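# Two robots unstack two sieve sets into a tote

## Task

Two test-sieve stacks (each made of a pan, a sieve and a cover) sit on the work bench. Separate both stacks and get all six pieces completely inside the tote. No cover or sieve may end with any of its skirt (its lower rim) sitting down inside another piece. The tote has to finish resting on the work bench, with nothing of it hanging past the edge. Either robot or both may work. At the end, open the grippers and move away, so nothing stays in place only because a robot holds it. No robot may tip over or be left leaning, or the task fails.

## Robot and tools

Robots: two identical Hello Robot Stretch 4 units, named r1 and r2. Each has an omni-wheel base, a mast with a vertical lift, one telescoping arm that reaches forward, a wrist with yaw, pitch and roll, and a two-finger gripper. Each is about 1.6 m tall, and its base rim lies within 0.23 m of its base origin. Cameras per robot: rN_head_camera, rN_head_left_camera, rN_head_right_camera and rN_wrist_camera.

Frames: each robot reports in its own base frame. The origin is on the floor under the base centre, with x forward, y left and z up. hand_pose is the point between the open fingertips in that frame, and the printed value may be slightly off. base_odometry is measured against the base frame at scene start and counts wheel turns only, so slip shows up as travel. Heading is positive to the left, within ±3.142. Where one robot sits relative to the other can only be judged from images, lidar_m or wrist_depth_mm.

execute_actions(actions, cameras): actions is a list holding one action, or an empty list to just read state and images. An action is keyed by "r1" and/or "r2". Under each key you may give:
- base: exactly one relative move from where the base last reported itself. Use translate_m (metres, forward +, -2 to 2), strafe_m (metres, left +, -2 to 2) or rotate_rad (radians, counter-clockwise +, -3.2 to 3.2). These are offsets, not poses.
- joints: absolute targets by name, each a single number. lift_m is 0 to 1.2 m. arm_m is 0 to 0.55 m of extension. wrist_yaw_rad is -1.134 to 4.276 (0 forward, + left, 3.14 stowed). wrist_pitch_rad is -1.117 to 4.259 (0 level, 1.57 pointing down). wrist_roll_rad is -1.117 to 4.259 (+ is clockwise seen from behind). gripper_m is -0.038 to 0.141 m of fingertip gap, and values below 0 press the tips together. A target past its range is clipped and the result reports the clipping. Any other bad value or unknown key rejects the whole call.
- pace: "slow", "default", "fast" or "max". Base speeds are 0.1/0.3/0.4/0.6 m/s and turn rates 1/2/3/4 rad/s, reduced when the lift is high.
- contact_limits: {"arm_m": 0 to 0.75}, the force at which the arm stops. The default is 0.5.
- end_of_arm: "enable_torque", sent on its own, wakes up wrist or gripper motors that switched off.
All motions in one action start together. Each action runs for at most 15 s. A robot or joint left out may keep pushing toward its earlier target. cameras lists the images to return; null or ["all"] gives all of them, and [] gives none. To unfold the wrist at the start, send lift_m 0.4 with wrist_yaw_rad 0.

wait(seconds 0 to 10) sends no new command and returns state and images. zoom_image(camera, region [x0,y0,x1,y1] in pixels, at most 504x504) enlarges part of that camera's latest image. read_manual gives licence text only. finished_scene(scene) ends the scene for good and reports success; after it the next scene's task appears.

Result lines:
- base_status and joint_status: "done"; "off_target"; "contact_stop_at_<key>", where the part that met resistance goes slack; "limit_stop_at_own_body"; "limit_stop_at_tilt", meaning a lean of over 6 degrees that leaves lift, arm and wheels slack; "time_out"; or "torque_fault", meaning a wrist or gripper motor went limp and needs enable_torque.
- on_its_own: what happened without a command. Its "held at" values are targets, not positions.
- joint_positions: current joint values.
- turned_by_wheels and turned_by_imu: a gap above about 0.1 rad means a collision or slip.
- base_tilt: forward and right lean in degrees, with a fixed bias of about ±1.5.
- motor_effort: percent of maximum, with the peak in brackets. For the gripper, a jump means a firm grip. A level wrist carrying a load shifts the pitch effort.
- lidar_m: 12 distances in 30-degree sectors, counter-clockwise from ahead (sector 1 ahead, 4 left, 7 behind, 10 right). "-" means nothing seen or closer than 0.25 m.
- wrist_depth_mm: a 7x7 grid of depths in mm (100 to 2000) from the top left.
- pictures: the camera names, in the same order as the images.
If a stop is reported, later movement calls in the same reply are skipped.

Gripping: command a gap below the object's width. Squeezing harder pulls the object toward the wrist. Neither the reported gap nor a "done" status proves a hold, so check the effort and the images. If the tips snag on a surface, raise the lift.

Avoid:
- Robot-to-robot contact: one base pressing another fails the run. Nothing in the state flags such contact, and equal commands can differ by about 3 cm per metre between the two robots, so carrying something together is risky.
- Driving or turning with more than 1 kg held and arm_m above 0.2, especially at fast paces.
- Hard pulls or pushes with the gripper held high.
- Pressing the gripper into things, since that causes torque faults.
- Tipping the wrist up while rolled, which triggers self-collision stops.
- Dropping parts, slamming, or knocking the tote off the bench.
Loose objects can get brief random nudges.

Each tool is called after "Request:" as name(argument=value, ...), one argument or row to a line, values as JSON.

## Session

Request:
execute_actions(
  actions=[],
)

Scene clock: 0.00 s.
r1.base_odometry: x=+0.000 y=+0.000 heading=+0.000 (m, m, rad; r1's odometry frame)
r1.turned_by_wheels: +0.000 (rad since the last result)
r1.turned_by_imu: +0.000 (rad since the last result)
r1.base_tilt: forward=-0.5 right=-0.8 (deg)
r1.lidar_m: 1.25 0.84 0.81 0.85 1.15 2.99 3.32 4.11 1.73 1.22 1.60 3.70
r1.base_status: not commanded
r1.joint_positions: lift_m=+0.250 arm_m=-0.002 wrist_yaw_rad=+3.131 wrist_pitch_rad=-0.007 wrist_roll_rad=-0.014 gripper_m=+0.057
r1.joint_status: not commanded
r1.motor_effort: lift_m=+19 arm_m=-1 wrist_yaw_rad=+2 wrist_pitch_rad=-6 wrist_roll_rad=+0 gripper_m=-5 wheel_0=+0 wheel_1=+0 wheel_2=+0 (%)
r1.hand_pose: x=-0.1186 y=+0.0905 z=+0.4305 quat_wxyz=(+0.005, +0.003, -0.007, +1.000) (m; r1's base frame)
r1.wrist_depth_mm: - 143 - - - - - / - 142 - - - - - / - 125 182 - - - - / 108 140 222 - - - - / 139 - - - - - - / 1808 1863 222 1921 213 1808 1756 / 1182 1182 1098 153 1078 1138 1138
r2.base_odometry: x=+0.000 y=+0.000 heading=+0.000 (m, m, rad; r2's odometry frame)
r2.turned_by_wheels: +0.000 (rad since the last result)
r2.turned_by_imu: +0.000 (rad since the last result)
r2.base_tilt: forward=+0.1 right=+0.8 (deg)
r2.lidar_m: 4.85 1.43 0.99 0.91 0.95 1.28 3.09 3.81 4.03 1.02 1.07 1.43
r2.base_status: not commanded
r2.joint_positions: lift_m=+0.195 arm_m=+0.003 wrist_yaw_rad=+3.073 wrist_pitch_rad=+0.017 wrist_roll_rad=+0.010 gripper_m=+0.057
r2.joint_status: not commanded
r2.motor_effort: lift_m=+20 arm_m=+0 wrist_yaw_rad=+0 wrist_pitch_rad=-6 wrist_roll_rad=-1 gripper_m=-2 wheel_0=-1 wheel_1=-1 wheel_2=+0 (%)
r2.hand_pose: x=-0.1083 y=+0.1071 z=+0.3681 quat_wxyz=(+0.035, -0.008, +0.005, +0.999) (m; r2's base frame)
r2.wrist_depth_mm: - 141 - - - 1397 1025 / - 140 - - - 1366 1008 / 105 140 254 - - 1336 991 / 126 141 - - - 1366 976 / - - - - - 1336 960 / 1281 1366 196 1397 213 1229 960 / 891 842 904 138 891 946 931
pictures: r1_head_camera, r1_head_left_camera, r1_head_right_camera, r1_wrist_camera, r2_head_camera, r2_head_left_camera, r2_head_right_camera, r2_wrist_camera
Images, in order (width x height): r1_head_camera 420x560, r1_head_left_camera 420x672, r1_head_right_camera 420x672, r1_wrist_camera 616x392, r2_head_camera 420x560, r2_head_left_camera 420x672, r2_head_right_camera 420x672, r2_wrist_camera 616x392.

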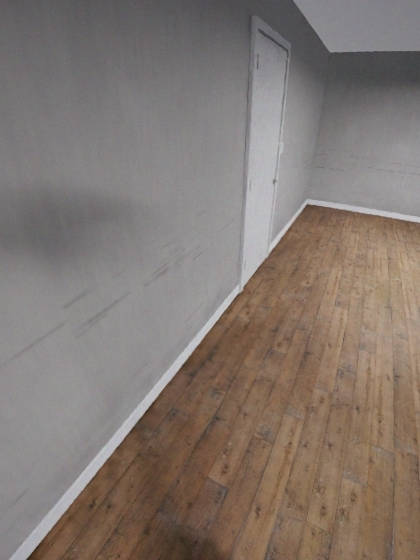

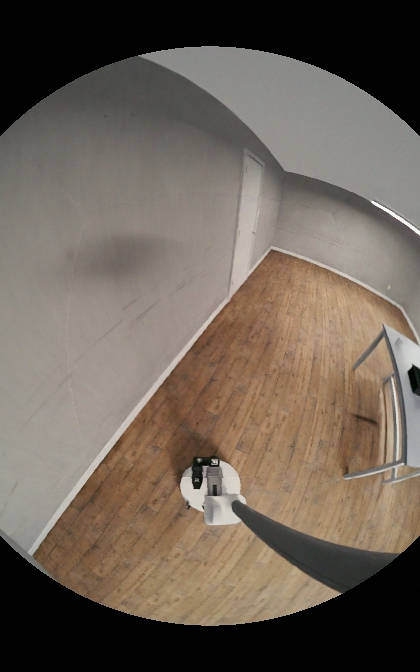

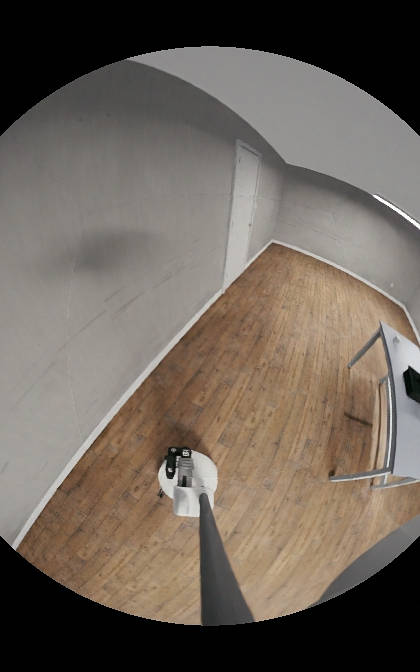

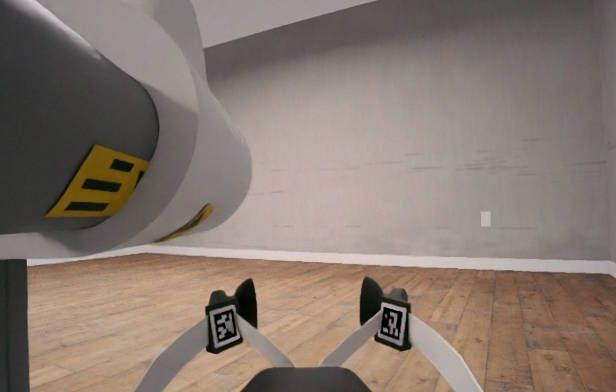

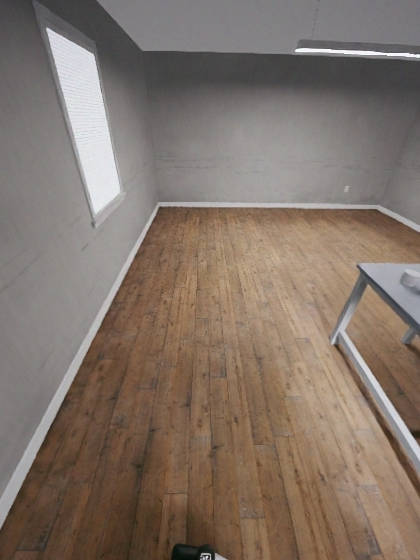

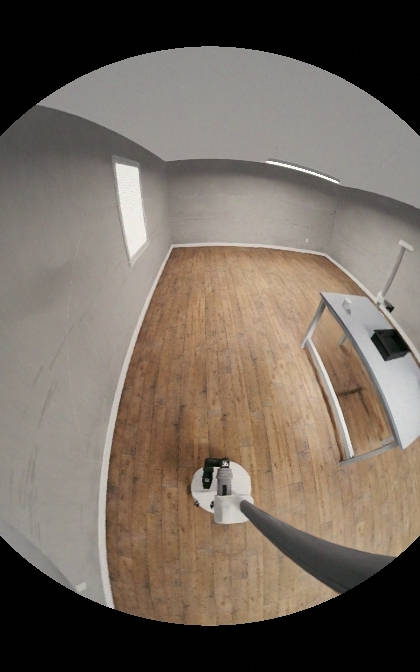

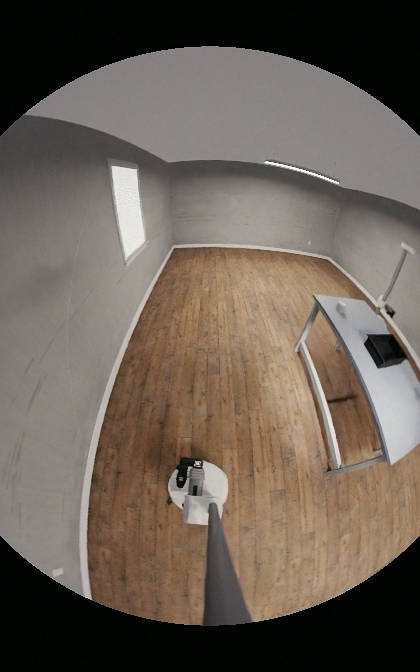

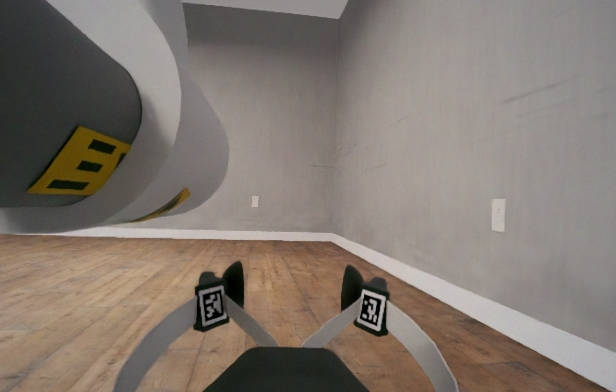

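Request:
execute_actions(
  actions=[
    {"r1":{"base":{"rotate_rad":-2.07},"joints":{"lift_m":1.0,"wrist_yaw_rad":0}},"r2":{"base":{"rotate_rad":-1.55},"joints":{"lift_m":1.0,"wrist_yaw_rad":0}}},
  ],
  cameras=["r1_head_camera","r2_head_camera","r1_head_left_camera","r2_head_left_camera"],
)

Scene clock: 13.40 s.
r1.base_odometry: x=+0.000 y=+0.000 heading=-2.070 (m, m, rad; r1's odometry frame)
r1.turned_by_wheels: -2.070 (rad since the last result)
r1.turned_by_imu: -2.031 (rad since the last result)
r1.base_tilt: forward=-0.5 right=-0.9 (deg)
r1.lidar_m: 1.54 1.18 1.62 3.39 1.21 0.86 0.81 0.87 1.21 3.23 3.37 4.05
r1.base_status: done
r1.joint_positions: lift_m=+1.000 arm_m=-0.002 wrist_yaw_rad=+0.000 wrist_pitch_rad=-0.007 wrist_roll_rad=-0.014 gripper_m=+0.057
r1.joint_status: all done
r1.motor_effort: lift_m=+22(23) arm_m=+0(0) wrist_yaw_rad=+2(5) wrist_pitch_rad=-7(7) wrist_roll_rad=+0(0) gripper_m=-4(3) wheel_0=-1(1) wheel_1=-1(6) wheel_2=-1(5) (%)
r1.hand_pose: x=+0.4574 y=-0.0874 z=+1.1800 quat_wxyz=(+1.000, -0.007, -0.003, +0.000) (m; r1's base frame)
r1.wrist_depth_mm: - - - - - - - / - - - - - - - / - - - - - - - / - - - - - - - / - - - - - - - / - - 222 - 213 - - / 1182 1160 - 153 - - -
r2.base_odometry: x=+0.000 y=+0.000 heading=-1.550 (m, m, rad; r2's odometry frame)
r2.turned_by_wheels: -1.550 (rad since the last result)
r2.turned_by_imu: -1.555 (rad since the last result)
r2.base_tilt: forward=+0.0 right=+0.8 (deg)
r2.lidar_m: 1.02 1.07 1.46 4.42 1.41 0.99 0.91 0.97 1.27 3.19 3.80 3.95
r2.base_status: done
r2.joint_positions: lift_m=+1.000 arm_m=+0.003 wrist_yaw_rad=+0.001 wrist_pitch_rad=+0.017 wrist_roll_rad=+0.010 gripper_m=+0.057
r2.joint_status: all done
r2.motor_effort: lift_m=+24(24) arm_m=+0(0) wrist_yaw_rad=-1(7) wrist_pitch_rad=-8(7) wrist_roll_rad=-1(1) gripper_m=-2(1) wheel_0=+0(8) wheel_1=+2(10) wheel_2=+1(9) (%)
r2.hand_pose: x=+0.4620 y=-0.0873 z=+1.1731 quat_wxyz=(+1.000, +0.005, +0.008, +0.000) (m; r2's base frame)
r2.wrist_depth_mm: - - - - - - - / - - - - - - - / - - - - - - - / - - - - - - - / - - - - - - - / 1281 1336 196 - 212 - - / 946 891 991 138 - - -
pictures: r1_head_camera, r1_head_left_camera, r2_head_camera, r2_head_left_camera
Images, in order (width x height): r1_head_camera 420x560, r1_head_left_camera 420x672, r2_head_camera 420x560, r2_head_left_camera 420x672.

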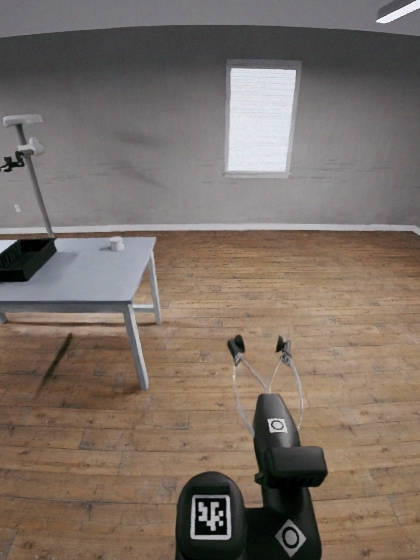

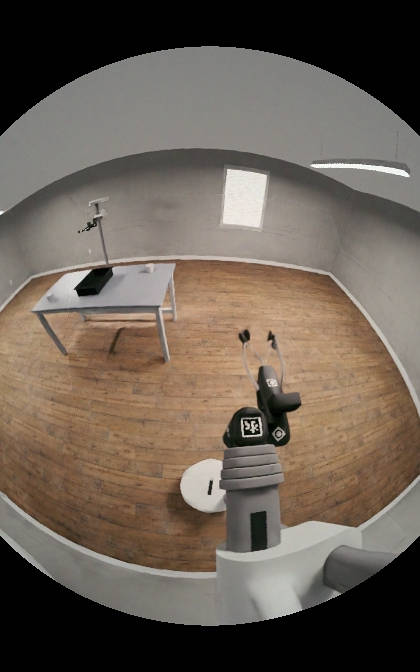

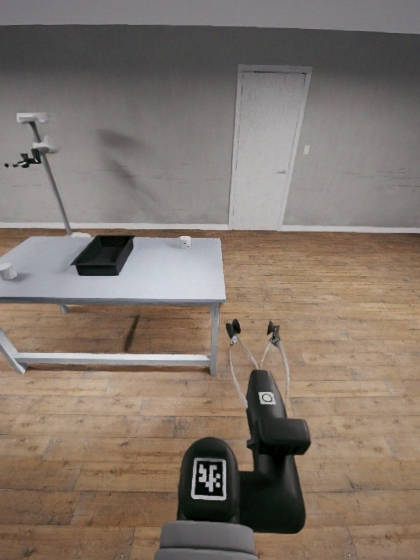

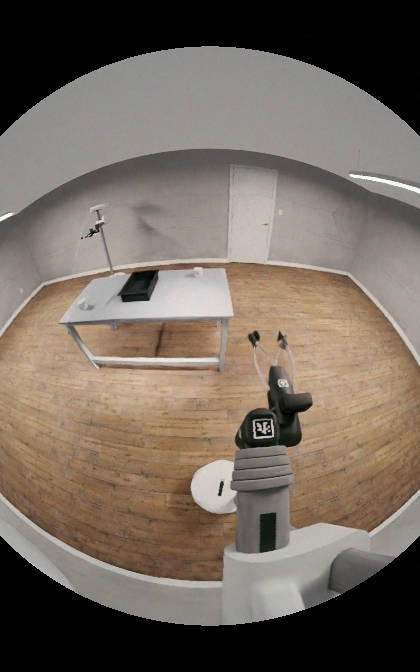

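Request:
execute_actions(
  actions=[
    {"r1":{"base":{"strafe_m":1.75},"joints":{"lift_m":1.1,"wrist_pitch_rad":0.7,"gripper_m":0.1}},"r2":{"base":{"strafe_m":1.35},"joints":{"lift_m":1.1,"wrist_pitch_rad":0.7,"gripper_m":0.1}}},
  ],
  cameras=["r1_head_camera","r2_head_camera","r1_wrist_camera","r2_wrist_camera"],
)

Scene clock: 26.63 s.
r1.base_odometry: x=+1.536 y=-0.838 heading=-2.070 (m, m, rad; r1's odometry frame)
r1.turned_by_wheels: +0.000 (rad since the last result)
r1.turned_by_imu: +0.012 (rad since the last result)
r1.base_tilt: forward=-0.5 right=-0.8 (deg)
r1.lidar_m: 1.13 4.04 3.88 3.27 1.16 0.85 0.83 0.88 1.22 3.37 1.65 1.17
r1.base_status: done
r1.joint_positions: lift_m=+1.100 arm_m=-0.002 wrist_yaw_rad=+0.000 wrist_pitch_rad=+0.701 wrist_roll_rad=-0.014 gripper_m=+0.100
r1.joint_status: all done
r1.motor_effort: lift_m=+21(23) arm_m=-1(0) wrist_yaw_rad=+1(2) wrist_pitch_rad=-3(4) wrist_roll_rad=+0(0) gripper_m=-2(4) wheel_0=+1(4) wheel_1=+0(8) wheel_2=-1(1) (%)
r1.hand_pose: x=+0.3894 y=-0.0874 z=+1.0919 quat_wxyz=(+0.939, -0.006, +0.343, +0.002) (m; r1's base frame)
r1.wrist_depth_mm: - - - - - - - / - - - 1336 1308 1160 1308 / - - - 1098 1078 1078 1118 / - - - 1983 1983 1983 - / 1756 1808 1661 1708 1708 1708 1708 / 1499 1499 1397 1499 224 1464 1464 / 1336 1281 1281 150 1281 1281 1308
r2.base_odometry: x=+1.350 y=+0.029 heading=-1.550 (m, m, rad; r2's odometry frame)
r2.turned_by_wheels: +0.000 (rad since the last result)
r2.turned_by_imu: +0.011 (rad since the last result)
r2.base_tilt: forward=+0.3 right=+0.8 (deg)
r2.lidar_m: 0.95 3.84 3.86 3.66 1.41 1.04 0.97 1.03 1.36 3.45 1.48 1.04
r2.base_status: done
r2.joint_positions: lift_m=+1.100 arm_m=+0.003 wrist_yaw_rad=+0.000 wrist_pitch_rad=+0.702 wrist_roll_rad=+0.010 gripper_m=+0.100
r2.joint_status: all done
r2.motor_effort: lift_m=+23(25) arm_m=+0(0) wrist_yaw_rad=+0(0) wrist_pitch_rad=-1(3) wrist_roll_rad=-1(0) gripper_m=-1(4) wheel_0=-1(7) wheel_1=+3(13) wheel_2=+0(1) (%)
r2.hand_pose: x=+0.3939 y=-0.0874 z=+1.0918 quat_wxyz=(+0.939, +0.005, +0.344, -0.002) (m; r2's base frame)
r2.wrist_depth_mm: - - - - - - - / - - - 1308 1336 1336 1366 / - - - 991 1008 1042 1078 / 1983 1808 1921 1863 1808 1921 1921 / 1618 1661 1618 1708 1756 1756 1756 / 1366 1366 213 1430 205 1430 1464 / 1255 1205 1281 139 1308 1281 1336
pictures: r1_head_camera, r1_wrist_camera, r2_head_camera, r2_wrist_camera
Images, in order (width x height): r1_head_camera 420x560, r1_wrist_camera 616x392, r2_head_camera 420x560, r2_wrist_camera 616x392.

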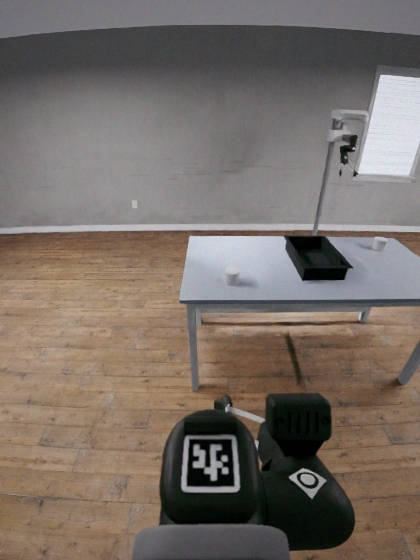

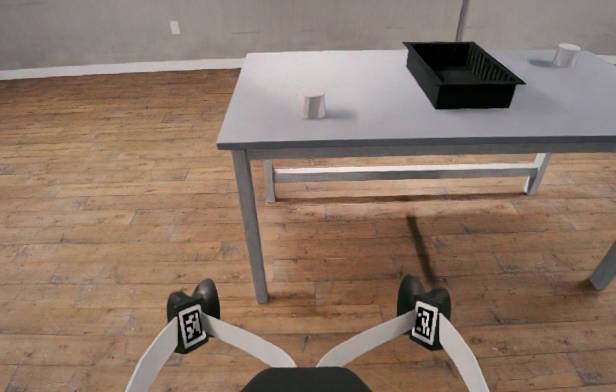

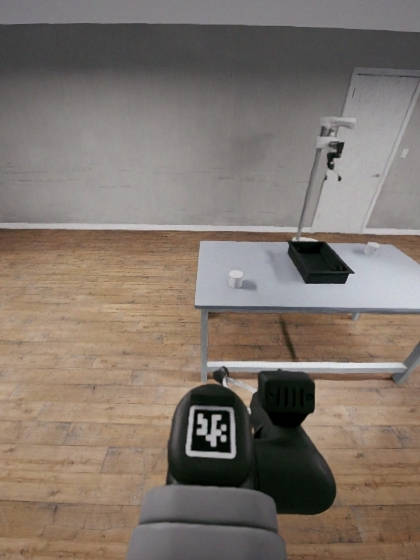

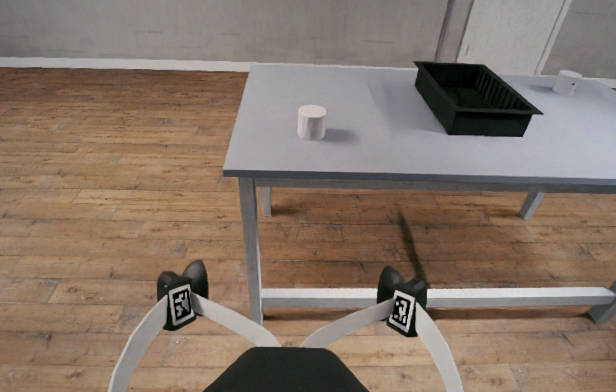

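Request:
execute_actions(
  actions=[
    {"r1":{"base":{"translate_m":0.77},"joints":{"wrist_pitch_rad":1.57,"wrist_roll_rad":1.57,"arm_m":0.3}},"r2":{"base":{"translate_m":0.58},"joints":{"wrist_pitch_rad":1.57,"wrist_roll_rad":1.57,"arm_m":0.3}}},
  ],
  cameras=["r1_wrist_camera","r2_wrist_camera"],
)

Scene clock: 35.30 s.
r1.base_odometry: x=+1.167 y=-1.514 heading=-2.071 (m, m, rad; r1's odometry frame)
r1.turned_by_wheels: +0.000 (rad since the last result)
r1.turned_by_imu: -0.002 (rad since the last result)
r1.base_tilt: forward=-0.7 right=-0.9 (deg)
r1.lidar_m: 0.35 0.37 3.89 3.74 2.27 1.65 1.59 1.67 2.30 4.97 0.53 0.37
r1.base_status: done
r1.joint_positions: lift_m=+1.100 arm_m=+0.299 wrist_yaw_rad=+0.000 wrist_pitch_rad=+1.570 wrist_roll_rad=+1.570 gripper_m=+0.100
r1.joint_status: all done
r1.motor_effort: lift_m=+22(22) arm_m=+7(11) wrist_yaw_rad=+1(3) wrist_pitch_rad=+0(3) wrist_roll_rad=+2(8) gripper_m=-3(3) wheel_0=-1(8) wheel_1=-1(4) wheel_2=-1(8) (%)
r1.hand_pose: x=+0.4699 y=-0.0874 z=+0.9895 quat_wxyz=(+0.501, +0.500, +0.500, -0.499) (m; r1's base frame)
r1.wrist_depth_mm: 455 459 459 462 1229 1255 1229 / 459 455 459 459 1229 1205 1229 / 455 455 452 455 1229 1229 1205 / 452 452 455 455 1229 991 1205 / 449 449 379 449 991 1008 1182 / 445 445 377 449 224 991 1205 / 442 442 442 150 1205 1182 1205
r2.base_odometry: x=+1.362 y=-0.551 heading=-1.549 (m, m, rad; r2's odometry frame)
r2.turned_by_wheels: +0.000 (rad since the last result)
r2.turned_by_imu: +0.002 (rad since the last result)
r2.base_tilt: forward=+0.2 right=+0.7 (deg)
r2.lidar_m: 0.39 3.26 3.89 3.69 2.33 1.65 1.55 1.60 2.16 5.04 0.62 0.42
r2.base_status: done
r2.joint_positions: lift_m=+1.100 arm_m=+0.299 wrist_yaw_rad=+0.000 wrist_pitch_rad=+1.570 wrist_roll_rad=+1.570 gripper_m=+0.100
r2.joint_status: all done
r2.motor_effort: lift_m=+23(23) arm_m=+7(6) wrist_yaw_rad=+1(2) wrist_pitch_rad=+0(1) wrist_roll_rad=+1(5) gripper_m=-2(2) wheel_0=+3(8) wheel_1=+3(8) wheel_2=+0(7) (%)
r2.hand_pose: x=+0.4699 y=-0.0874 z=+0.9895 quat_wxyz=(+0.501, +0.500, +0.500, -0.499) (m; r2's base frame)
r2.wrist_depth_mm: 452 449 455 452 1205 1229 1229 / 449 452 452 455 1229 1205 1182 / 452 452 449 455 1205 1229 1205 / 442 449 452 452 1205 1229 1205 / 449 449 449 452 1025 1008 1205 / 442 445 215 449 204 1025 1182 / 445 445 445 139 1182 1205 1205
pictures: r1_wrist_camera, r2_wrist_camera
Images, in order (width x height): r1_wrist_camera 616x392, r2_wrist_camera 616x392.

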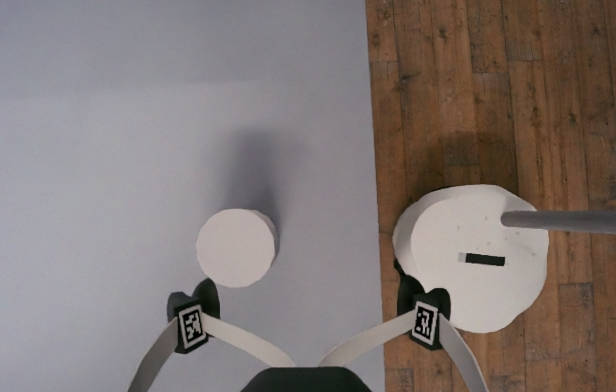

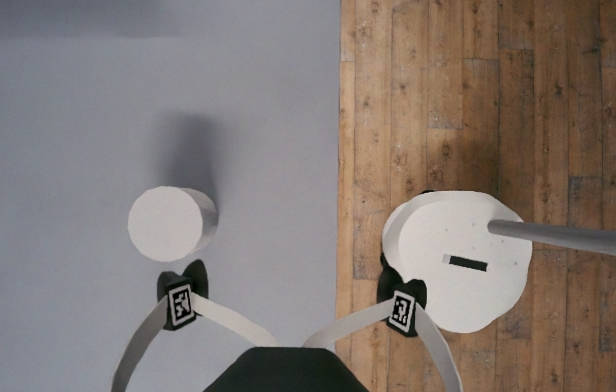

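Request:
execute_actions(
  actions=[
    {"r1":{"joints":{"arm_m":0.372,"lift_m":0.97}},"r2":{"joints":{"arm_m":0.423,"lift_m":0.97}}},
  ],
  cameras=["r1_wrist_camera","r2_wrist_camera"],
)

Scene clock: 42.30 s.
r1.base_odometry: x=+1.167 y=-1.514 heading=-2.071 (m, m, rad; r1's odometry frame)
r1.turned_by_wheels: +0.000 (rad since the last result)
r1.turned_by_imu: +0.001 (rad since the last result)
r1.base_tilt: forward=-0.5 right=-0.9 (deg)
r1.lidar_m: 0.36 0.36 3.88 3.74 2.27 1.66 1.58 1.68 2.32 4.98 0.55 0.39
r1.base_status: not commanded
r1.joint_positions: lift_m=+0.970 arm_m=+0.371 wrist_yaw_rad=+0.000 wrist_pitch_rad=+1.570 wrist_roll_rad=+1.570 gripper_m=+0.100
r1.joint_status: all done
r1.motor_effort: lift_m=+16(19) arm_m=+8(10) wrist_yaw_rad=+1(2) wrist_pitch_rad=+1(0) wrist_roll_rad=+1(2) gripper_m=-2(2) wheel_0=-1(1) wheel_1=+0(1) wheel_2=-1(1) (%)
r1.hand_pose: x=+0.5418 y=-0.0874 z=+0.8600 quat_wxyz=(+0.501, +0.500, +0.500, -0.499) (m; r1's base frame)
r1.wrist_depth_mm: 327 329 330 329 330 1098 1118 / 327 325 327 329 327 1098 1098 / 327 325 327 325 325 1098 1118 / 322 322 324 322 324 325 878 / 322 322 319 250 322 322 866 / 319 320 248 249 224 320 866 / 317 315 315 150 317 317 1078
r2.base_odometry: x=+1.362 y=-0.551 heading=-1.549 (m, m, rad; r2's odometry frame)
r2.turned_by_wheels: +0.000 (rad since the last result)
r2.turned_by_imu: +0.001 (rad since the last result)
r2.base_tilt: forward=+0.4 right=+0.8 (deg)
r2.lidar_m: 0.39 3.25 3.87 3.70 2.32 1.65 1.55 1.58 2.18 5.03 0.62 0.42
r2.base_status: not commanded
r2.joint_positions: lift_m=+0.970 arm_m=+0.422 wrist_yaw_rad=+0.000 wrist_pitch_rad=+1.570 wrist_roll_rad=+1.570 gripper_m=+0.100
r2.joint_status: all done
r2.motor_effort: lift_m=+17(20) arm_m=+7(8) wrist_yaw_rad=+1(1) wrist_pitch_rad=+1(2) wrist_roll_rad=+0(0) gripper_m=-1(0) wheel_0=+3(2) wheel_1=+3(3) wheel_2=+0(0) (%)
r2.hand_pose: x=+0.5928 y=-0.0874 z=+0.8600 quat_wxyz=(+0.500, +0.500, +0.500, -0.500) (m; r2's base frame)
r2.wrist_depth_mm: 322 324 325 327 329 327 1118 / 322 322 322 325 327 327 1078 / 320 322 322 324 325 327 1098 / 320 320 322 324 325 325 1078 / 319 322 252 251 325 325 866 / 319 317 214 320 205 325 866 / 317 319 319 139 322 891 1078
pictures: r1_wrist_camera, r2_wrist_camera
Images, in order (width x height): r1_wrist_camera 616x392, r2_wrist_camera 616x392.

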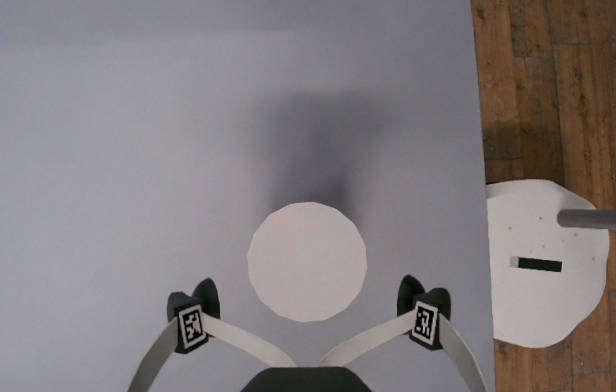

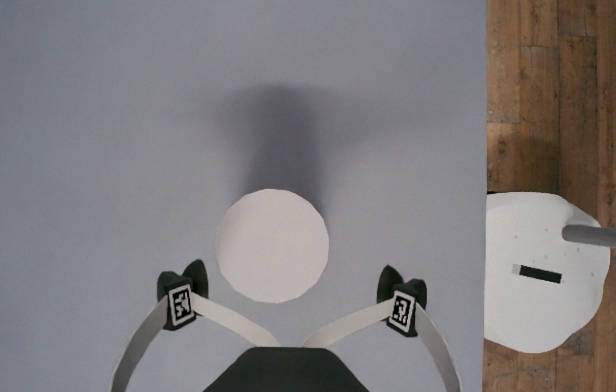

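Request:
execute_actions(
  actions=[
    {"r1":{"base":{"strafe_m":-0.008},"pace":"slow"},"r2":{"base":{"strafe_m":-0.005},"joints":{"arm_m":0.434},"pace":"slow"}},
  ],
  cameras=[],
)

Request:
execute_actions(
  actions=[
    {"r1":{"joints":{"lift_m":0.947},"pace":"slow"},"r2":{"joints":{"lift_m":0.947},"pace":"slow"}},
  ],
  cameras=[],
)

Request:
execute_actions(
  actions=[
    {"r1":{"joints":{"gripper_m":0.045}},"r2":{"joints":{"gripper_m":0.045}}},
  ],
  cameras=["r1_wrist_camera","r2_wrist_camera"],
)

Request:
execute_actions(
  actions=[
    {"r1":{"joints":{"lift_m":1.1}},"r2":{"joints":{"lift_m":1.1}}},
  ],
  cameras=["r1_wrist_camera","r2_wrist_camera","r1_head_camera","r2_head_camera"],
)

Scene clock: 50.43 s.
r1.base_odometry: x=+1.160 y=-1.510 heading=-2.071 (m, m, rad; r1's odometry frame)
r1.turned_by_wheels: +0.000 (rad since the last result)
r1.turned_by_imu: +0.001 (rad since the last result)
r1.base_tilt: forward=-0.6 right=-0.9 (deg)
r1.lidar_m: 0.35 0.40 3.89 3.75 2.29 1.64 1.59 1.67 2.30 4.97 0.54 0.39
r1.base_status: done
r1.joint_positions: lift_m=+0.970 arm_m=+0.371 wrist_yaw_rad=+0.000 wrist_pitch_rad=+1.570 wrist_roll_rad=+1.570 gripper_m=+0.100
r1.joint_status: not commanded
r1.motor_effort: lift_m=+16(16) arm_m=+8(8) wrist_yaw_rad=+1(2) wrist_pitch_rad=+0(0) wrist_roll_rad=+1(1) gripper_m=-3(3) wheel_0=+1(7) wheel_1=+0(3) wheel_2=+0(1) (%)
r1.hand_pose: x=+0.5418 y=-0.0874 z=+0.8600 quat_wxyz=(+0.501, +0.500, +0.500, -0.499) (m; r1's base frame)
r1.wrist_depth_mm: 330 329 329 329 330 1098 1138 / 327 329 327 327 325 1098 1118 / 325 325 325 325 324 1098 1098 / 322 324 324 322 322 325 866 / 322 320 320 249 324 324 854 / 319 319 248 247 224 319 878 / 315 317 317 150 319 320 1060
r2.base_odometry: x=+1.357 y=-0.551 heading=-1.549 (m, m, rad; r2's odometry frame)
r2.turned_by_wheels: +0.000 (rad since the last result)
r2.turned_by_imu: +0.001 (rad since the last result)
r2.base_tilt: forward=+0.5 right=+0.8 (deg)
r2.lidar_m: 0.38 3.26 3.87 3.69 2.31 1.66 1.56 1.62 2.15 5.04 0.63 0.43
r2.base_status: done
r2.joint_positions: lift_m=+0.970 arm_m=+0.433 wrist_yaw_rad=+0.000 wrist_pitch_rad=+1.570 wrist_roll_rad=+1.570 gripper_m=+0.100
r2.joint_status: all done
r2.motor_effort: lift_m=+17(17) arm_m=+7(6) wrist_yaw_rad=+1(2) wrist_pitch_rad=+2(1) wrist_roll_rad=+0(1) gripper_m=+0(1) wheel_0=+3(8) wheel_1=-4(8) wheel_2=+0(2) (%)
r2.hand_pose: x=+0.6038 y=-0.0874 z=+0.8600 quat_wxyz=(+0.500, +0.500, +0.500, -0.500) (m; r2's base frame)
r2.wrist_depth_mm: 322 322 324 325 325 327 1118 / 320 322 322 322 327 327 1078 / 319 322 322 325 325 327 1078 / 322 320 322 324 324 329 1098 / 320 320 320 252 324 325 866 / 319 320 214 250 204 324 866 / 317 317 320 139 324 324 1078
pictures: none
No camera images: the call's "cameras" was empty. Leave "cameras" out to get every camera's image.

Scene clock: 51.40 s.
r1.base_odometry: x=+1.160 y=-1.510 heading=-2.071 (m, m, rad; r1's odometry frame)
r1.turned_by_wheels: +0.000 (rad since the last result)
r1.turned_by_imu: +0.000 (rad since the last result)
r1.base_tilt: forward=-0.6 right=-0.8 (deg)
r1.lidar_m: 0.36 0.39 3.88 3.74 2.28 1.64 1.58 1.66 2.30 4.98 0.53 0.38
r1.base_status: not commanded
r1.joint_positions: lift_m=+0.947 arm_m=+0.371 wrist_yaw_rad=+0.000 wrist_pitch_rad=+1.570 wrist_roll_rad=+1.570 gripper_m=+0.100
r1.joint_status: all done
r1.motor_effort: lift_m=+16(20) arm_m=+8(8) wrist_yaw_rad=+2(1) wrist_pitch_rad=+1(1) wrist_roll_rad=+1(2) gripper_m=-2(1) wheel_0=+0(0) wheel_1=+0(0) wheel_2=+0(1) (%)
r1.hand_pose: x=+0.5418 y=-0.0874 z=+0.8370 quat_wxyz=(+0.501, +0.500, +0.500, -0.499) (m; r1's base frame)
r1.wrist_depth_mm: 306 304 304 306 306 306 1078 / 303 303 304 304 304 306 1060 / 301 301 300 303 303 301 1078 / 300 298 300 301 301 301 854 / 297 298 298 226 300 300 842 / 296 297 225 225 224 297 831 / 294 294 294 150 296 294 1042
r2.base_odometry: x=+1.357 y=-0.551 heading=-1.549 (m, m, rad; r2's odometry frame)
r2.turned_by_wheels: +0.000 (rad since the last result)
r2.turned_by_imu: +0.000 (rad since the last result)
r2.base_tilt: forward=+0.2 right=+0.9 (deg)
r2.lidar_m: 0.39 3.26 3.89 3.68 2.32 1.67 1.56 1.62 2.17 5.02 0.62 0.43
r2.base_status: not commanded
r2.joint_positions: lift_m=+0.947 arm_m=+0.433 wrist_yaw_rad=+0.000 wrist_pitch_rad=+1.570 wrist_roll_rad=+1.570 gripper_m=+0.100
r2.joint_status: all done
r2.motor_effort: lift_m=+17(18) arm_m=+7(7) wrist_yaw_rad=+1(1) wrist_pitch_rad=-1(3) wrist_roll_rad=+1(0) gripper_m=+0(1) wheel_0=+3(3) wheel_1=-4(4) wheel_2=+0(0) (%)
r2.hand_pose: x=+0.6038 y=-0.0874 z=+0.8370 quat_wxyz=(+0.500, +0.500, +0.500, -0.500) (m; r2's base frame)
r2.wrist_depth_mm: 297 300 300 303 304 304 1098 / 297 300 300 301 303 304 1042 / 298 300 298 300 303 303 1060 / 298 298 300 300 301 303 1060 / 296 297 229 229 301 303 854 / 296 297 215 229 205 303 854 / 294 296 298 139 300 301 1042
pictures: none
No camera images: the call's "cameras" was empty. Leave "cameras" out to get every camera's image.

Scene clock: 52.80 s.
r1.base_odometry: x=+1.160 y=-1.510 heading=-2.071 (m, m, rad; r1's odometry frame)
r1.turned_by_wheels: +0.000 (rad since the last result)
r1.turned_by_imu: +0.000 (rad since the last result)
r1.base_tilt: forward=-0.5 right=-1.0 (deg)
r1.lidar_m: 0.35 0.38 3.89 3.76 2.28 1.61 1.57 1.68 2.29 4.98 0.54 0.40
r1.base_status: not commanded
r1.joint_positions: lift_m=+0.947 arm_m=+0.371 wrist_yaw_rad=+0.000 wrist_pitch_rad=+1.570 wrist_roll_rad=+1.570 gripper_m=+0.045
r1.joint_status: all done
r1.motor_effort: lift_m=+16(16) arm_m=+8(8) wrist_yaw_rad=+2(2) wrist_pitch_rad=+0(1) wrist_roll_rad=+1(1) gripper_m=-19(17) wheel_0=+1(1) wheel_1=+0(0) wheel_2=+0(1) (%)
r1.hand_pose: x=+0.5418 y=-0.0874 z=+0.8370 quat_wxyz=(+0.501, +0.500, +0.500, -0.499) (m; r1's base frame)
r1.wrist_depth_mm: 304 306 306 306 306 307 1078 / 304 303 304 303 306 304 1078 / 301 301 301 303 303 303 1060 / 298 301 300 300 301 301 854 / 297 297 298 223 298 300 842 / 296 296 211 220 208 297 842 / 296 293 294 294 296 296 1025
r2.base_odometry: x=+1.357 y=-0.551 heading=-1.549 (m, m, rad; r2's odometry frame)
r2.turned_by_wheels: +0.000 (rad since the last result)
r2.turned_by_imu: +0.000 (rad since the last result)
r2.base_tilt: forward=+0.2 right=+0.9 (deg)
r2.lidar_m: 0.39 3.26 3.90 3.69 2.35 1.64 1.54 1.61 2.18 5.03 0.64 0.41
r2.base_status: not commanded
r2.joint_positions: lift_m=+0.947 arm_m=+0.433 wrist_yaw_rad=+0.000 wrist_pitch_rad=+1.570 wrist_roll_rad=+1.570 gripper_m=+0.045
r2.joint_status: all done
r2.motor_effort: lift_m=+17(17) arm_m=+7(7) wrist_yaw_rad=+1(1) wrist_pitch_rad=+2(3) wrist_roll_rad=+0(0) gripper_m=-12(15) wheel_0=+3(3) wheel_1=-4(4) wheel_2=+0(0) (%)
r2.hand_pose: x=+0.6038 y=-0.0874 z=+0.8370 quat_wxyz=(+0.501, +0.500, +0.500, -0.499) (m; r2's base frame)
r2.wrist_depth_mm: 300 298 300 303 304 304 1078 / 298 298 300 301 303 303 1042 / 297 298 300 303 303 304 1042 / 294 297 300 300 301 304 1060 / 296 298 298 224 301 304 842 / 297 298 209 223 198 304 842 / 296 294 296 139 298 303 1042
pictures: r1_wrist_camera, r2_wrist_camera
Images, in order (width x height): r1_wrist_camera 616x392, r2_wrist_camera 616x392.

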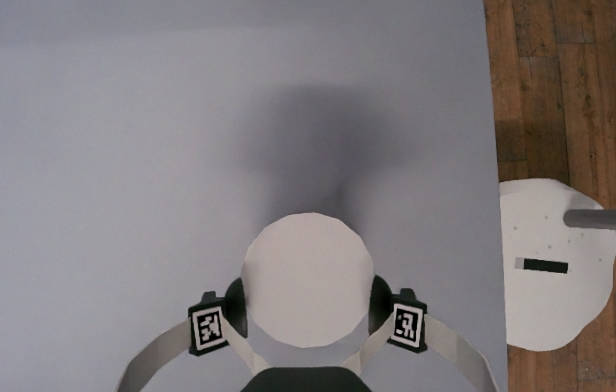

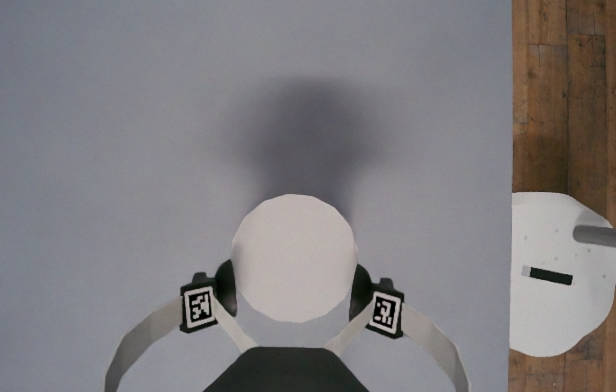

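Scene clock: 54.50 s.
r1.base_odometry: x=+1.160 y=-1.510 heading=-2.071 (m, m, rad; r1's odometry frame)
r1.turned_by_wheels: +0.000 (rad since the last result)
r1.turned_by_imu: +0.000 (rad since the last result)
r1.base_tilt: forward=-0.7 right=-0.9 (deg)
r1.lidar_m: 0.36 0.38 3.90 3.75 2.27 1.65 1.59 1.68 2.31 4.98 0.55 0.38
r1.base_status: not commanded
r1.joint_positions: lift_m=+1.100 arm_m=+0.371 wrist_yaw_rad=+0.000 wrist_pitch_rad=+1.570 wrist_roll_rad=+1.570 gripper_m=+0.045
r1.joint_status: all done
r1.motor_effort: lift_m=+22(19) arm_m=+8(7) wrist_yaw_rad=+1(1) wrist_pitch_rad=+0(1) wrist_roll_rad=+1(1) gripper_m=-18(17) wheel_0=+1(1) wheel_1=+0(0) wheel_2=+0(1) (%)
r1.hand_pose: x=+0.5418 y=-0.0874 z=+0.9895 quat_wxyz=(+0.501, +0.500, +0.500, -0.499) (m; r1's base frame)
r1.wrist_depth_mm: 459 459 462 462 462 1229 1229 / 459 455 459 455 462 1229 1229 / 455 452 452 459 459 1205 1205 / 452 452 452 452 452 1025 1205 / 449 449 449 223 452 991 1008 / 445 445 211 220 209 991 1205 / 442 442 442 445 445 1182 1182
r2.base_odometry: x=+1.357 y=-0.551 heading=-1.549 (m, m, rad; r2's odometry frame)
r2.turned_by_wheels: +0.000 (rad since the last result)
r2.turned_by_imu: +0.001 (rad since the last result)
r2.base_tilt: forward=+0.2 right=+0.8 (deg)
r2.lidar_m: 0.38 3.27 3.86 3.69 2.33 1.65 1.55 1.63 2.17 5.04 0.61 0.43
r2.base_status: not commanded
r2.joint_positions: lift_m=+1.100 arm_m=+0.433 wrist_yaw_rad=+0.000 wrist_pitch_rad=+1.570 wrist_roll_rad=+1.570 gripper_m=+0.045
r2.joint_status: all done
r2.motor_effort: lift_m=+24(24) arm_m=+7(7) wrist_yaw_rad=+1(2) wrist_pitch_rad=+0(3) wrist_roll_rad=+0(0) gripper_m=-15(15) wheel_0=+3(3) wheel_1=-4(4) wheel_2=+0(0) (%)
r2.hand_pose: x=+0.6038 y=-0.0874 z=+0.9894 quat_wxyz=(+0.501, +0.500, +0.500, -0.499) (m; r2's base frame)
r2.wrist_depth_mm: 445 449 452 452 452 1205 1205 / 449 449 452 459 452 1229 1182 / 449 449 452 449 452 1182 1205 / 449 449 452 445 455 1060 1205 / 445 445 449 225 455 991 1008 / 445 445 209 224 198 1008 1205 / 439 445 445 138 452 1229 1205
pictures: r1_head_camera, r1_wrist_camera, r2_head_camera, r2_wrist_camera
Images, in order (width x height): r1_head_camera 420x560, r1_wrist_camera 616x392, r2_head_camera 420x560, r2_wrist_camera 616x392.

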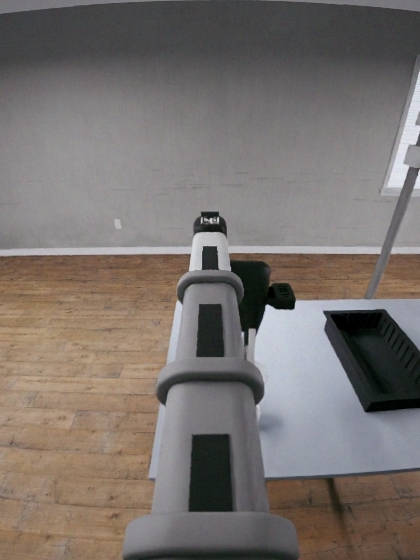

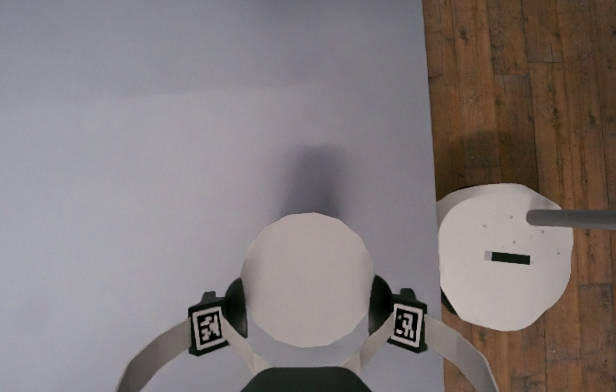

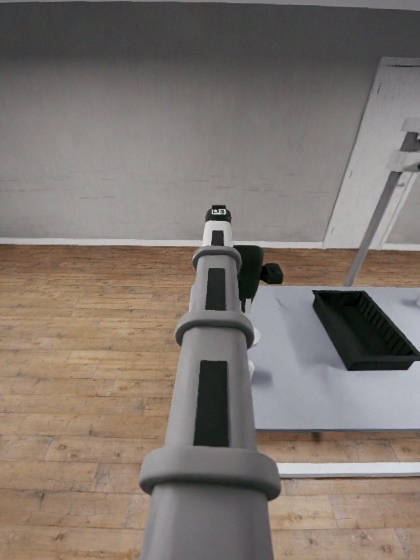

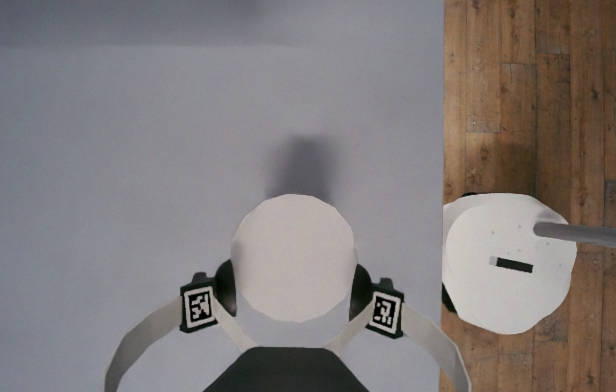

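Request:
execute_actions(
  actions=[
    {"r1":{"base":{"strafe_m":-0.45}},"r2":{"base":{"strafe_m":-0.45},"joints":{"arm_m":0.25}}},
  ],
  cameras=[],
)

Request:
execute_actions(
  actions=[
    {"r1":{"joints":{"arm_m":0.5}}},
  ],
  cameras=["r1_wrist_camera","r2_wrist_camera"],
)

Scene clock: 66.40 s.
r1.base_odometry: x=+0.766 y=-1.295 heading=-2.071 (m, m, rad; r1's odometry frame)
r1.turned_by_wheels: +0.000 (rad since the last result)
r1.turned_by_imu: -0.002 (rad since the last result)
r1.base_tilt: forward=-0.6 right=-0.7 (deg)
r1.lidar_m: 0.36 0.37 0.50 4.19 2.25 1.64 1.59 1.68 2.30 4.53 0.54 0.38
r1.base_status: done
r1.joint_positions: lift_m=+1.100 arm_m=+0.371 wrist_yaw_rad=+0.000 wrist_pitch_rad=+1.570 wrist_roll_rad=+1.570 gripper_m=+0.045
r1.joint_status: not commanded
r1.motor_effort: lift_m=+21(22) arm_m=+8(8) wrist_yaw_rad=+1(2) wrist_pitch_rad=+0(3) wrist_roll_rad=+0(1) gripper_m=-17(18) wheel_0=+0(4) wheel_1=+1(9) wheel_2=-1(1) (%)
r1.hand_pose: x=+0.5418 y=-0.0874 z=+0.9895 quat_wxyz=(+0.501, +0.500, +0.500, -0.499) (m; r1's base frame)
r1.wrist_depth_mm: 462 462 459 462 462 1255 1255 / 382 389 389 459 455 1255 1229 / 452 449 452 455 455 1229 1229 / 452 449 449 452 455 1008 1205 / 445 445 445 224 449 1008 991 / 442 442 211 221 208 976 1205 / 399 355 442 399 445 1205 1182
r2.base_odometry: x=+0.907 y=-0.561 heading=-1.549 (m, m, rad; r2's odometry frame)
r2.turned_by_wheels: +0.000 (rad since the last result)
r2.turned_by_imu: -0.001 (rad since the last result)
r2.base_tilt: forward=+0.3 right=+0.8 (deg)
r2.lidar_m: 0.40 0.44 0.59 4.16 2.31 1.64 1.56 1.60 2.15 4.59 0.60 0.43
r2.base_status: done
r2.joint_positions: lift_m=+1.100 arm_m=+0.251 wrist_yaw_rad=+0.000 wrist_pitch_rad=+1.570 wrist_roll_rad=+1.570 gripper_m=+0.045
r2.joint_status: all done
r2.motor_effort: lift_m=+23(24) arm_m=-8(12) wrist_yaw_rad=+2(2) wrist_pitch_rad=+0(0) wrist_roll_rad=+0(1) gripper_m=-16(14) wheel_0=-1(9) wheel_1=-1(11) wheel_2=+0(2) (%)
r2.hand_pose: x=+0.4224 y=-0.0874 z=+0.9895 quat_wxyz=(+0.500, +0.500, +0.500, -0.500) (m; r2's base frame)
r2.wrist_depth_mm: 362 449 455 1182 1205 1229 1205 / 442 449 449 1182 1205 1229 1205 / 442 452 455 1205 1205 1229 1205 / 442 452 449 449 1205 1205 1205 / 366 445 449 224 1008 991 1205 / 449 445 209 224 197 1008 1205 / 442 449 449 139 1205 1205 1205
pictures: none
No camera images: the call's "cameras" was empty. Leave "cameras" out to get every camera's image.

Scene clock: 67.80 s.
r1.base_odometry: x=+0.766 y=-1.295 heading=-2.071 (m, m, rad; r1's odometry frame)
r1.turned_by_wheels: +0.000 (rad since the last result)
r1.turned_by_imu: +0.000 (rad since the last result)
r1.base_tilt: forward=-0.6 right=-0.7 (deg)
r1.lidar_m: 0.37 0.38 0.54 4.21 2.27 1.67 1.59 1.68 2.30 4.53 0.54 0.39
r1.base_status: not commanded
r1.joint_positions: lift_m=+1.100 arm_m=+0.499 wrist_yaw_rad=+0.000 wrist_pitch_rad=+1.570 wrist_roll_rad=+1.570 gripper_m=+0.045
r1.joint_status: all done
r1.motor_effort: lift_m=+21(21) arm_m=+7(7) wrist_yaw_rad=+1(1) wrist_pitch_rad=+0(1) wrist_roll_rad=+1(1) gripper_m=-17(18) wheel_0=+0(0) wheel_1=+1(1) wheel_2=-1(1) (%)
r1.hand_pose: x=+0.6698 y=-0.0874 z=+0.9895 quat_wxyz=(+0.501, +0.500, +0.500, -0.499) (m; r1's base frame)
r1.wrist_depth_mm: 459 462 459 462 459 459 1255 / 379 394 384 399 375 459 1229 / 387 452 449 449 439 455 1229 / 384 449 449 449 449 455 1008 / 387 442 449 223 407 449 991 / 382 442 211 220 208 449 991 / 442 357 442 359 445 445 1182
r2.base_odometry: x=+0.907 y=-0.561 heading=-1.549 (m, m, rad; r2's odometry frame)
r2.turned_by_wheels: +0.000 (rad since the last result)
r2.turned_by_imu: +0.000 (rad since the last result)
r2.base_tilt: forward=+0.2 right=+0.8 (deg)
r2.lidar_m: 0.38 0.43 0.58 4.13 2.29 1.62 1.53 1.60 2.16 4.58 0.63 0.44
r2.base_status: not commanded
r2.joint_positions: lift_m=+1.100 arm_m=+0.251 wrist_yaw_rad=+0.000 wrist_pitch_rad=+1.570 wrist_roll_rad=+1.570 gripper_m=+0.045
r2.joint_status: not commanded
r2.motor_effort: lift_m=+23(23) arm_m=-8(8) wrist_yaw_rad=+1(0) wrist_pitch_rad=+2(2) wrist_roll_rad=+0(0) gripper_m=-15(15) wheel_0=-1(1) wheel_1=-2(2) wheel_2=+0(0) (%)
r2.hand_pose: x=+0.4224 y=-0.0874 z=+0.9895 quat_wxyz=(+0.500, +0.500, +0.500, -0.500) (m; r2's base frame)
r2.wrist_depth_mm: 362 452 449 1205 1182 1205 1205 / 442 452 452 1205 1205 1229 1205 / 442 452 449 1182 1182 1255 1205 / 445 449 452 455 1182 1229 1205 / 366 449 449 224 991 991 1229 / 442 445 209 224 198 991 1205 / 445 442 449 139 1205 1182 1229
pictures: r1_wrist_camera, r2_wrist_camera
Images, in order (width x height): r1_wrist_camera 616x392, r2_wrist_camera 616x392.

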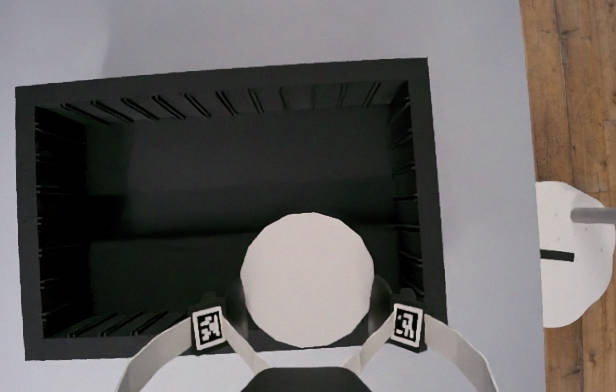

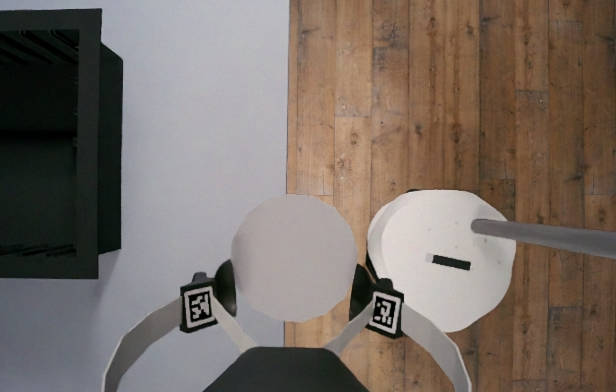

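Request:
execute_actions(
  actions=[
    {"r1":{"joints":{"lift_m":0.94}}},
  ],
  cameras=["r1_wrist_camera","r2_wrist_camera"],
)

Scene clock: 86.97 s.
r1.base_odometry: x=+0.766 y=-1.295 heading=-2.071 (m, m, rad; r1's odometry frame)
r1.turned_by_wheels: +0.000 (rad since the last result)
r1.turned_by_imu: +0.001 (rad since the last result)
r1.base_tilt: forward=-0.6 right=-0.9 (deg)
r1.lidar_m: 0.38 0.38 0.51 4.20 2.27 1.67 1.59 1.65 2.30 4.54 0.53 0.39
r1.base_status: not commanded
r1.joint_positions: lift_m=+0.940 arm_m=+0.499 wrist_yaw_rad=+0.000 wrist_pitch_rad=+1.570 wrist_roll_rad=+1.570 gripper_m=+0.045
r1.joint_status: all done
r1.motor_effort: lift_m=+16(19) arm_m=+8(8) wrist_yaw_rad=+1(0) wrist_pitch_rad=+0(0) wrist_roll_rad=+1(1) gripper_m=-17(15) wheel_0=+0(0) wheel_1=+1(1) wheel_2=-1(1) (%)
r1.hand_pose: x=+0.6698 y=-0.0874 z=+0.8299 quat_wxyz=(+0.501, +0.500, +0.500, -0.499) (m; r1's base frame)
r1.wrist_depth_mm: 229 240 246 253 259 213 300 / 293 293 294 294 294 215 297 / 290 293 293 291 291 220 296 / 290 290 290 290 290 227 293 / 289 289 289 223 290 231 291 / 286 286 211 221 208 229 290 / 283 265 247 265 235 202 245
r2.base_odometry: x=+0.907 y=-0.561 heading=-1.549 (m, m, rad; r2's odometry frame)
r2.turned_by_wheels: +0.000 (rad since the last result)
r2.turned_by_imu: +0.002 (rad since the last result)
r2.base_tilt: forward=+0.2 right=+0.8 (deg)
r2.lidar_m: 0.40 0.41 0.59 4.16 2.30 1.65 1.55 1.59 2.11 4.57 0.65 0.43
r2.base_status: not commanded
r2.joint_positions: lift_m=+1.100 arm_m=+0.251 wrist_yaw_rad=+0.000 wrist_pitch_rad=+1.570 wrist_roll_rad=+1.570 gripper_m=+0.045
r2.joint_status: not commanded
r2.motor_effort: lift_m=+23(23) arm_m=-8(8) wrist_yaw_rad=+2(2) wrist_pitch_rad=+1(1) wrist_roll_rad=+0(0) gripper_m=-16(16) wheel_0=-1(1) wheel_1=-2(2) wheel_2=+0(0) (%)
r2.hand_pose: x=+0.4224 y=-0.0874 z=+0.9895 quat_wxyz=(+0.500, +0.500, +0.500, -0.500) (m; r2's base frame)
r2.wrist_depth_mm: 359 455 452 1229 1205 1229 1205 / 445 449 452 1229 1205 1205 1229 / 445 449 452 1205 1229 1205 1229 / 439 452 449 455 1205 1182 1229 / 366 449 445 224 991 991 1255 / 445 445 209 223 198 991 1205 / 445 445 449 139 1205 1205 1205
pictures: r1_wrist_camera, r2_wrist_camera
Images, in order (width x height): r1_wrist_camera 616x392, r2_wrist_camera 616x392.

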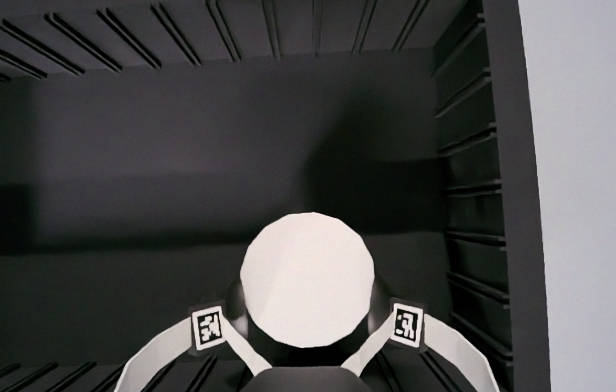

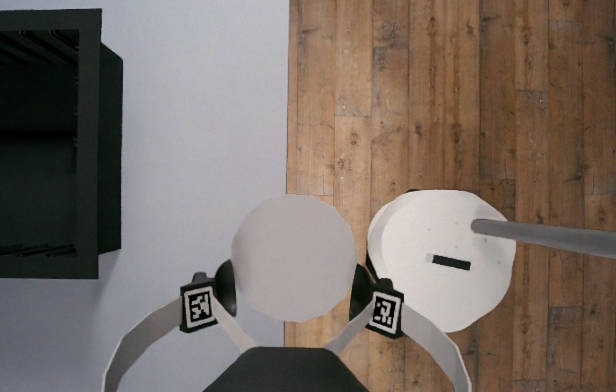

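Request:
execute_actions(
  actions=[
    {"r1":{"base":{"strafe_m":0.012},"pace":"slow"}},
  ],
  cameras=[],
)

Request:
execute_actions(
  actions=[
    {"r1":{"joints":{"lift_m":0.907},"pace":"slow"}},
  ],
  cameras=["r1_wrist_camera"],
)

Scene clock: 94.20 s.
r1.base_odometry: x=+0.776 y=-1.300 heading=-2.071 (m, m, rad; r1's odometry frame)
r1.turned_by_wheels: +0.000 (rad since the last result)
r1.turned_by_imu: +0.001 (rad since the last result)
r1.base_tilt: forward=-0.7 right=-0.8 (deg)
r1.lidar_m: 0.36 0.38 0.53 4.19 2.27 1.67 1.59 1.66 2.30 4.54 0.54 0.40
r1.base_status: done
r1.joint_positions: lift_m=+0.940 arm_m=+0.499 wrist_yaw_rad=+0.000 wrist_pitch_rad=+1.570 wrist_roll_rad=+1.570 gripper_m=+0.045
r1.joint_status: not commanded
r1.motor_effort: lift_m=+16(16) arm_m=+8(8) wrist_yaw_rad=+1(1) wrist_pitch_rad=+0(1) wrist_roll_rad=+1(2) gripper_m=-17(17) wheel_0=+0(7) wheel_1=-1(5) wheel_2=-1(0) (%)
r1.hand_pose: x=+0.6698 y=-0.0874 z=+0.8299 quat_wxyz=(+0.501, +0.500, +0.500, -0.499) (m; r1's base frame)
r1.wrist_depth_mm: 252 263 267 278 283 211 298 / 293 293 294 294 294 216 297 / 291 291 293 293 294 222 296 / 289 291 290 290 290 226 294 / 287 289 289 224 289 232 293 / 285 286 211 221 208 234 290 / 265 236 217 235 205 202 245
r2.base_odometry: x=+0.907 y=-0.561 heading=-1.549 (m, m, rad; r2's odometry frame)
r2.turned_by_wheels: +0.000 (rad since the last result)
r2.turned_by_imu: +0.001 (rad since the last result)
r2.base_tilt: forward=+0.2 right=+0.8 (deg)
r2.lidar_m: 0.40 0.43 0.59 4.15 2.31 1.62 1.52 1.62 2.11 4.58 0.64 0.45
r2.base_status: not commanded
r2.joint_positions: lift_m=+1.100 arm_m=+0.251 wrist_yaw_rad=+0.000 wrist_pitch_rad=+1.570 wrist_roll_rad=+1.570 gripper_m=+0.045
r2.joint_status: not commanded
r2.motor_effort: lift_m=+23(23) arm_m=-8(8) wrist_yaw_rad=+2(1) wrist_pitch_rad=+0(2) wrist_roll_rad=+0(0) gripper_m=-15(14) wheel_0=-1(1) wheel_1=-2(2) wheel_2=+0(0) (%)
r2.hand_pose: x=+0.4224 y=-0.0874 z=+0.9895 quat_wxyz=(+0.500, +0.500, +0.500, -0.500) (m; r2's base frame)
r2.wrist_depth_mm: 364 452 452 1182 1205 1205 1229 / 445 452 452 1205 1205 1229 1255 / 449 449 452 1205 1205 1205 1205 / 442 452 452 452 1160 1205 1229 / 368 445 449 224 991 1008 1205 / 442 445 208 224 198 1008 1205 / 445 445 442 139 1229 1182 1182
pictures: none
No camera images: the call's "cameras" was empty. Leave "cameras" out to get every camera's image.

Scene clock: 95.30 s.
r1.base_odometry: x=+0.776 y=-1.300 heading=-2.071 (m, m, rad; r1's odometry frame)
r1.turned_by_wheels: +0.000 (rad since the last result)
r1.turned_by_imu: +0.000 (rad since the last result)
r1.base_tilt: forward=-0.5 right=-0.8 (deg)
r1.lidar_m: 0.37 0.37 0.53 4.20 2.28 1.65 1.59 1.67 2.30 4.53 0.53 0.41
r1.base_status: not commanded
r1.joint_positions: lift_m=+0.907 arm_m=+0.499 wrist_yaw_rad=+0.000 wrist_pitch_rad=+1.570 wrist_roll_rad=+1.570 gripper_m=+0.045
r1.joint_status: all done
r1.motor_effort: lift_m=+16(19) arm_m=+8(8) wrist_yaw_rad=+0(1) wrist_pitch_rad=+1(0) wrist_roll_rad=+1(2) gripper_m=-18(18) wheel_0=+0(0) wheel_1=-1(0) wheel_2=+0(1) (%)
r1.hand_pose: x=+0.6698 y=-0.0874 z=+0.7970 quat_wxyz=(+0.501, +0.500, +0.500, -0.499) (m; r1's base frame)
r1.wrist_depth_mm: 252 262 262 262 262 212 176 / 260 262 262 260 260 216 174 / 258 259 259 260 259 221 173 / 256 257 256 256 257 227 172 / 256 256 256 224 256 232 171 / 254 253 211 220 208 234 170 / 252 236 217 236 206 196 170
r2.base_odometry: x=+0.907 y=-0.561 heading=-1.549 (m, m, rad; r2's odometry frame)
r2.turned_by_wheels: +0.000 (rad since the last result)
r2.turned_by_imu: +0.000 (rad since the last result)
r2.base_tilt: forward=+0.2 right=+1.0 (deg)
r2.lidar_m: 0.40 0.43 0.58 4.16 2.27 1.61 1.53 1.60 2.13 4.58 0.63 0.45
r2.base_status: not commanded
r2.joint_positions: lift_m=+1.100 arm_m=+0.251 wrist_yaw_rad=+0.000 wrist_pitch_rad=+1.570 wrist_roll_rad=+1.570 gripper_m=+0.045
r2.joint_status: not commanded
r2.motor_effort: lift_m=+23(23) arm_m=-8(8) wrist_yaw_rad=+2(1) wrist_pitch_rad=+1(1) wrist_roll_rad=+0(0) gripper_m=-15(16) wheel_0=-1(1) wheel_1=-2(2) wheel_2=+0(0) (%)
r2.hand_pose: x=+0.4224 y=-0.0874 z=+0.9895 quat_wxyz=(+0.500, +0.500, +0.500, -0.500) (m; r2's base frame)
r2.wrist_depth_mm: 364 455 449 1205 1205 1205 1205 / 445 449 449 1205 1205 1229 1229 / 445 449 449 1205 1205 1182 1205 / 445 445 449 452 1229 1205 1205 / 368 452 452 224 1008 991 1182 / 442 445 208 223 197 1008 1205 / 445 452 445 139 1205 1182 1205
pictures: r1_wrist_camera
Images, in order (width x height): r1_wrist_camera 616x392.

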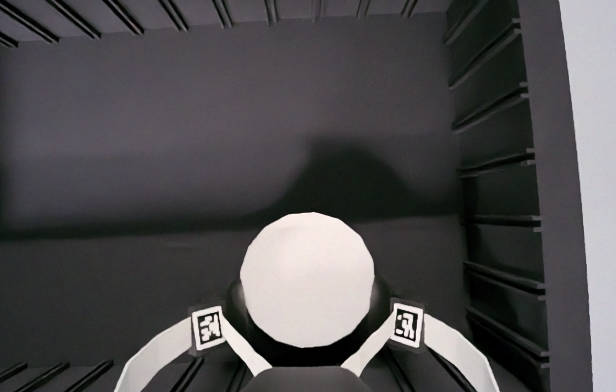

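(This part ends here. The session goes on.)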